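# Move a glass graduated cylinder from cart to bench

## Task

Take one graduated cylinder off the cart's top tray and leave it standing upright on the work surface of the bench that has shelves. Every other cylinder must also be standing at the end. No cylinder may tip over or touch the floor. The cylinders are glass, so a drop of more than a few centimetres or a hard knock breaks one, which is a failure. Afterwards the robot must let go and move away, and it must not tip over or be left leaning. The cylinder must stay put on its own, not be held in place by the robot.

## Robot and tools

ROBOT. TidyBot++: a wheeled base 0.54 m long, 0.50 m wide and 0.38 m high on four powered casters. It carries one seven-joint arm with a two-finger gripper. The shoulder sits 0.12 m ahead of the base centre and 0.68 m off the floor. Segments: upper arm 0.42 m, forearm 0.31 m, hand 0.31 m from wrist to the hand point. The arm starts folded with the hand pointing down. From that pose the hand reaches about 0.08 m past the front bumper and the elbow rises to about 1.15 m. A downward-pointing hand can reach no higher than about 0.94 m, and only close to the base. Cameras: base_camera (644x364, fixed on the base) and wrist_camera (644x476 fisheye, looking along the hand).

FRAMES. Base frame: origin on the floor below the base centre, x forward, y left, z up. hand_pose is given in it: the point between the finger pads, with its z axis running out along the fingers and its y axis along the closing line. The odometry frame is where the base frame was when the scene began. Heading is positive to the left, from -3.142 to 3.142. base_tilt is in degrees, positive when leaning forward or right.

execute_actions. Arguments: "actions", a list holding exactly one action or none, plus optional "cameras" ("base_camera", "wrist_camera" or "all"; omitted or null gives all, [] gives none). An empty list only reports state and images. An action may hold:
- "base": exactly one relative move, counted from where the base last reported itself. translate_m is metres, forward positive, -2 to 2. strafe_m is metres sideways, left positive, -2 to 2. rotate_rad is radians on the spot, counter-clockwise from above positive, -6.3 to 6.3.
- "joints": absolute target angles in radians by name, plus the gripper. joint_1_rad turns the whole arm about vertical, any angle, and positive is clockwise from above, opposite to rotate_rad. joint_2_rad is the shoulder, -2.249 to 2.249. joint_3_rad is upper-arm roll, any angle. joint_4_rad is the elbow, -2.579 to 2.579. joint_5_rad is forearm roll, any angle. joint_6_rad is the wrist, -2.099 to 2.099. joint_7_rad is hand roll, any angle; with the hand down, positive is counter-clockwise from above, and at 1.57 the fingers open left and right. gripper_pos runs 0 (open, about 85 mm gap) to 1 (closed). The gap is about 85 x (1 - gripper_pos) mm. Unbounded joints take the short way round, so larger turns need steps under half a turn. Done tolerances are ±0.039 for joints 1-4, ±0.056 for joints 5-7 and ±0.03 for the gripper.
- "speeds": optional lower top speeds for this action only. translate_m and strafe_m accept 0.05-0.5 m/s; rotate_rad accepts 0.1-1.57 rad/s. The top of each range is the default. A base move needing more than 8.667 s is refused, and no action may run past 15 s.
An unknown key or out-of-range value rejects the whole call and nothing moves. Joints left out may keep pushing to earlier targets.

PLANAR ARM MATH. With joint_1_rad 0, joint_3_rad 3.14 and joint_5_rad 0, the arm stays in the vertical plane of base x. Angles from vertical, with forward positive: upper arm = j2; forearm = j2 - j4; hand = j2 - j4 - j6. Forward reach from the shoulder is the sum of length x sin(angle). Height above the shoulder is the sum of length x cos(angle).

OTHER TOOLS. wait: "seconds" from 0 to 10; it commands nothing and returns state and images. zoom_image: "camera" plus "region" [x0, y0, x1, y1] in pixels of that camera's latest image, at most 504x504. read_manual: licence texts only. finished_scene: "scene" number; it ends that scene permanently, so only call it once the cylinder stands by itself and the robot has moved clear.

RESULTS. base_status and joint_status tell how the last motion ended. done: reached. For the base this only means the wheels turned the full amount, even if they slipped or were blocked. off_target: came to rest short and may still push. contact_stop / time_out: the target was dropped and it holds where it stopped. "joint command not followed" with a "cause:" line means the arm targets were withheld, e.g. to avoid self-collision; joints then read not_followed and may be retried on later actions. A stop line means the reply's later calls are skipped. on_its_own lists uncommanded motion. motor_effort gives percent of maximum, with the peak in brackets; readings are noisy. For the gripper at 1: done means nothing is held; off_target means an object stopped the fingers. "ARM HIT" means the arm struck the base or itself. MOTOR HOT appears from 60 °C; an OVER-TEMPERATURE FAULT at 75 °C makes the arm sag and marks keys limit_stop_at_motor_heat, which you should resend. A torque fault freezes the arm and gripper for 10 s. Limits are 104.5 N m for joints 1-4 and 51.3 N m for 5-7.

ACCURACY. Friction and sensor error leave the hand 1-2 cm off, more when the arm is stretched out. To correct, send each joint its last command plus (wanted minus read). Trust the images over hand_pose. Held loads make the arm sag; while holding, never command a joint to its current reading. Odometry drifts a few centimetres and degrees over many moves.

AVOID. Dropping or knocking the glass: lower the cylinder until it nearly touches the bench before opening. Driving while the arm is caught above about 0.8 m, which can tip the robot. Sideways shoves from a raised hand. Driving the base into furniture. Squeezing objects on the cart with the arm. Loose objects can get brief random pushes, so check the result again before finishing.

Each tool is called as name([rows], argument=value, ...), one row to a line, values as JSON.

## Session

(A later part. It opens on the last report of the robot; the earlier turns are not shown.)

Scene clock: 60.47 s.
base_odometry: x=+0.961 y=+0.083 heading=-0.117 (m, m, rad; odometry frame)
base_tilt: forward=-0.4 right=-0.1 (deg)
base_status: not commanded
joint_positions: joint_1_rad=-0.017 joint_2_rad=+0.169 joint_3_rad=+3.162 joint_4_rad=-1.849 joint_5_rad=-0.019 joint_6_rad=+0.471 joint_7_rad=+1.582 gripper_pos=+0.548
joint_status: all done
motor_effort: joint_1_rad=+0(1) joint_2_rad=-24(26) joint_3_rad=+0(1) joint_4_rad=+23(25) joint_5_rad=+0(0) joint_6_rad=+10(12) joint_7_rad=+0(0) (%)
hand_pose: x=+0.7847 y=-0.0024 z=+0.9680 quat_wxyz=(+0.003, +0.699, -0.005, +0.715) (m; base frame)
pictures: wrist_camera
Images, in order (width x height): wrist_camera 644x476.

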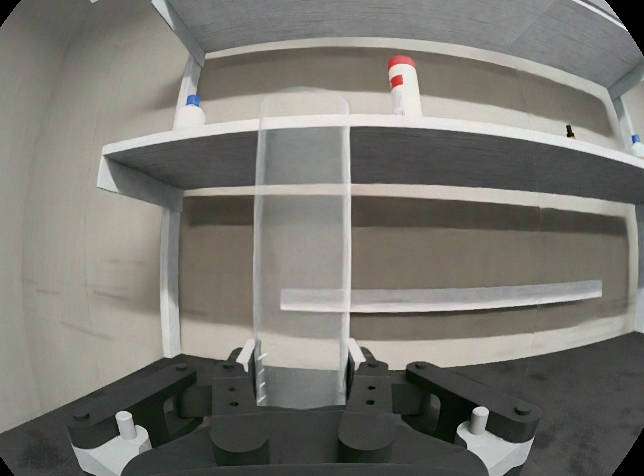

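execute_actions([
  {"joints":{"joint_2_rad":0.15,"joint_6_rad":0.41}},
], cameras=["wrist_camera"])

Scene clock: 61.27 s.
base_odometry: x=+0.961 y=+0.083 heading=-0.117 (m, m, rad; odometry frame)
base_tilt: forward=-0.4 right=-0.1 (deg)
base_status: not commanded
joint_positions: joint_1_rad=-0.017 joint_2_rad=+0.153 joint_3_rad=+3.162 joint_4_rad=-1.849 joint_5_rad=-0.019 joint_6_rad=+0.434 joint_7_rad=+1.582 gripper_pos=+0.548
joint_status: all done
motor_effort: joint_1_rad=+0(0) joint_2_rad=-23(24) joint_3_rad=-1(0) joint_4_rad=+22(23) joint_5_rad=+1(1) joint_6_rad=+8(10) joint_7_rad=+0(0) (%)
hand_pose: x=+0.7803 y=-0.0023 z=+0.9671 quat_wxyz=(+0.003, +0.706, -0.005, +0.708) (m; base frame)
pictures: wrist_camera
Images, in order (width x height): wrist_camera 644x476.

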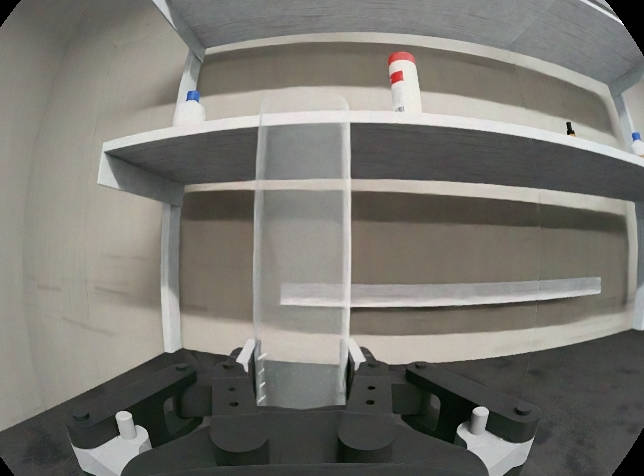

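Level and supported (j4 effort reduced). Release.

execute_actions([
  {"joints":{"gripper_pos":0.0}},
], cameras=["wrist_camera"])

execute_actions([
  {"base":{"translate_m":-0.35},"speeds":{"translate_m":0.12}},
], cameras=["wrist_camera"])

Scene clock: 62.53 s.
base_odometry: x=+0.961 y=+0.083 heading=-0.117 (m, m, rad; odometry frame)
base_tilt: forward=-0.4 right=-0.2 (deg)
base_status: not commanded
joint_positions: joint_1_rad=-0.017 joint_2_rad=+0.153 joint_3_rad=+3.162 joint_4_rad=-1.849 joint_5_rad=-0.019 joint_6_rad=+0.434 joint_7_rad=+1.582 gripper_pos=+0.000
joint_status: all done
motor_effort: joint_1_rad=+0(0) joint_2_rad=-24(24) joint_3_rad=-1(0) joint_4_rad=+23(23) joint_5_rad=+0(1) joint_6_rad=+10(10) joint_7_rad=+0(0) (%)
hand_pose: x=+0.7803 y=-0.0023 z=+0.9670 quat_wxyz=(+0.003, +0.706, -0.005, +0.708) (m; base frame)
pictures: wrist_camera
Images, in order (width x height): wrist_camera 644x476.

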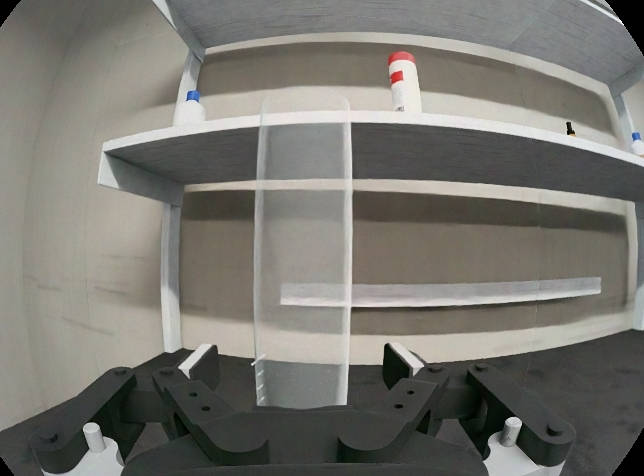

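Scene clock: 66.07 s.
base_odometry: x=+0.613 y=+0.124 heading=-0.118 (m, m, rad; odometry frame)
base_tilt: forward=-0.4 right=-0.1 (deg)
base_status: done
joint_positions: joint_1_rad=-0.017 joint_2_rad=+0.151 joint_3_rad=+3.162 joint_4_rad=-1.849 joint_5_rad=-0.019 joint_6_rad=+0.433 joint_7_rad=+1.582 gripper_pos=+0.000
joint_status: not commanded
motor_effort: joint_1_rad=+0(1) joint_2_rad=-24(26) joint_3_rad=+0(0) joint_4_rad=+23(23) joint_5_rad=+0(0) joint_6_rad=+10(10) joint_7_rad=+0(1) (%)
hand_pose: x=+0.7796 y=-0.0023 z=+0.9684 quat_wxyz=(+0.003, +0.706, -0.005, +0.709) (m; base frame)
pictures: wrist_camera
Images, in order (width x height): wrist_camera 644x476.

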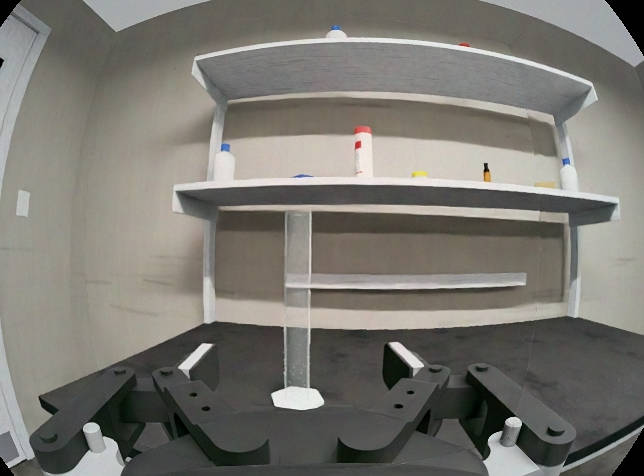

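finished_scene(scene=2)

The scene is finished: the task was done.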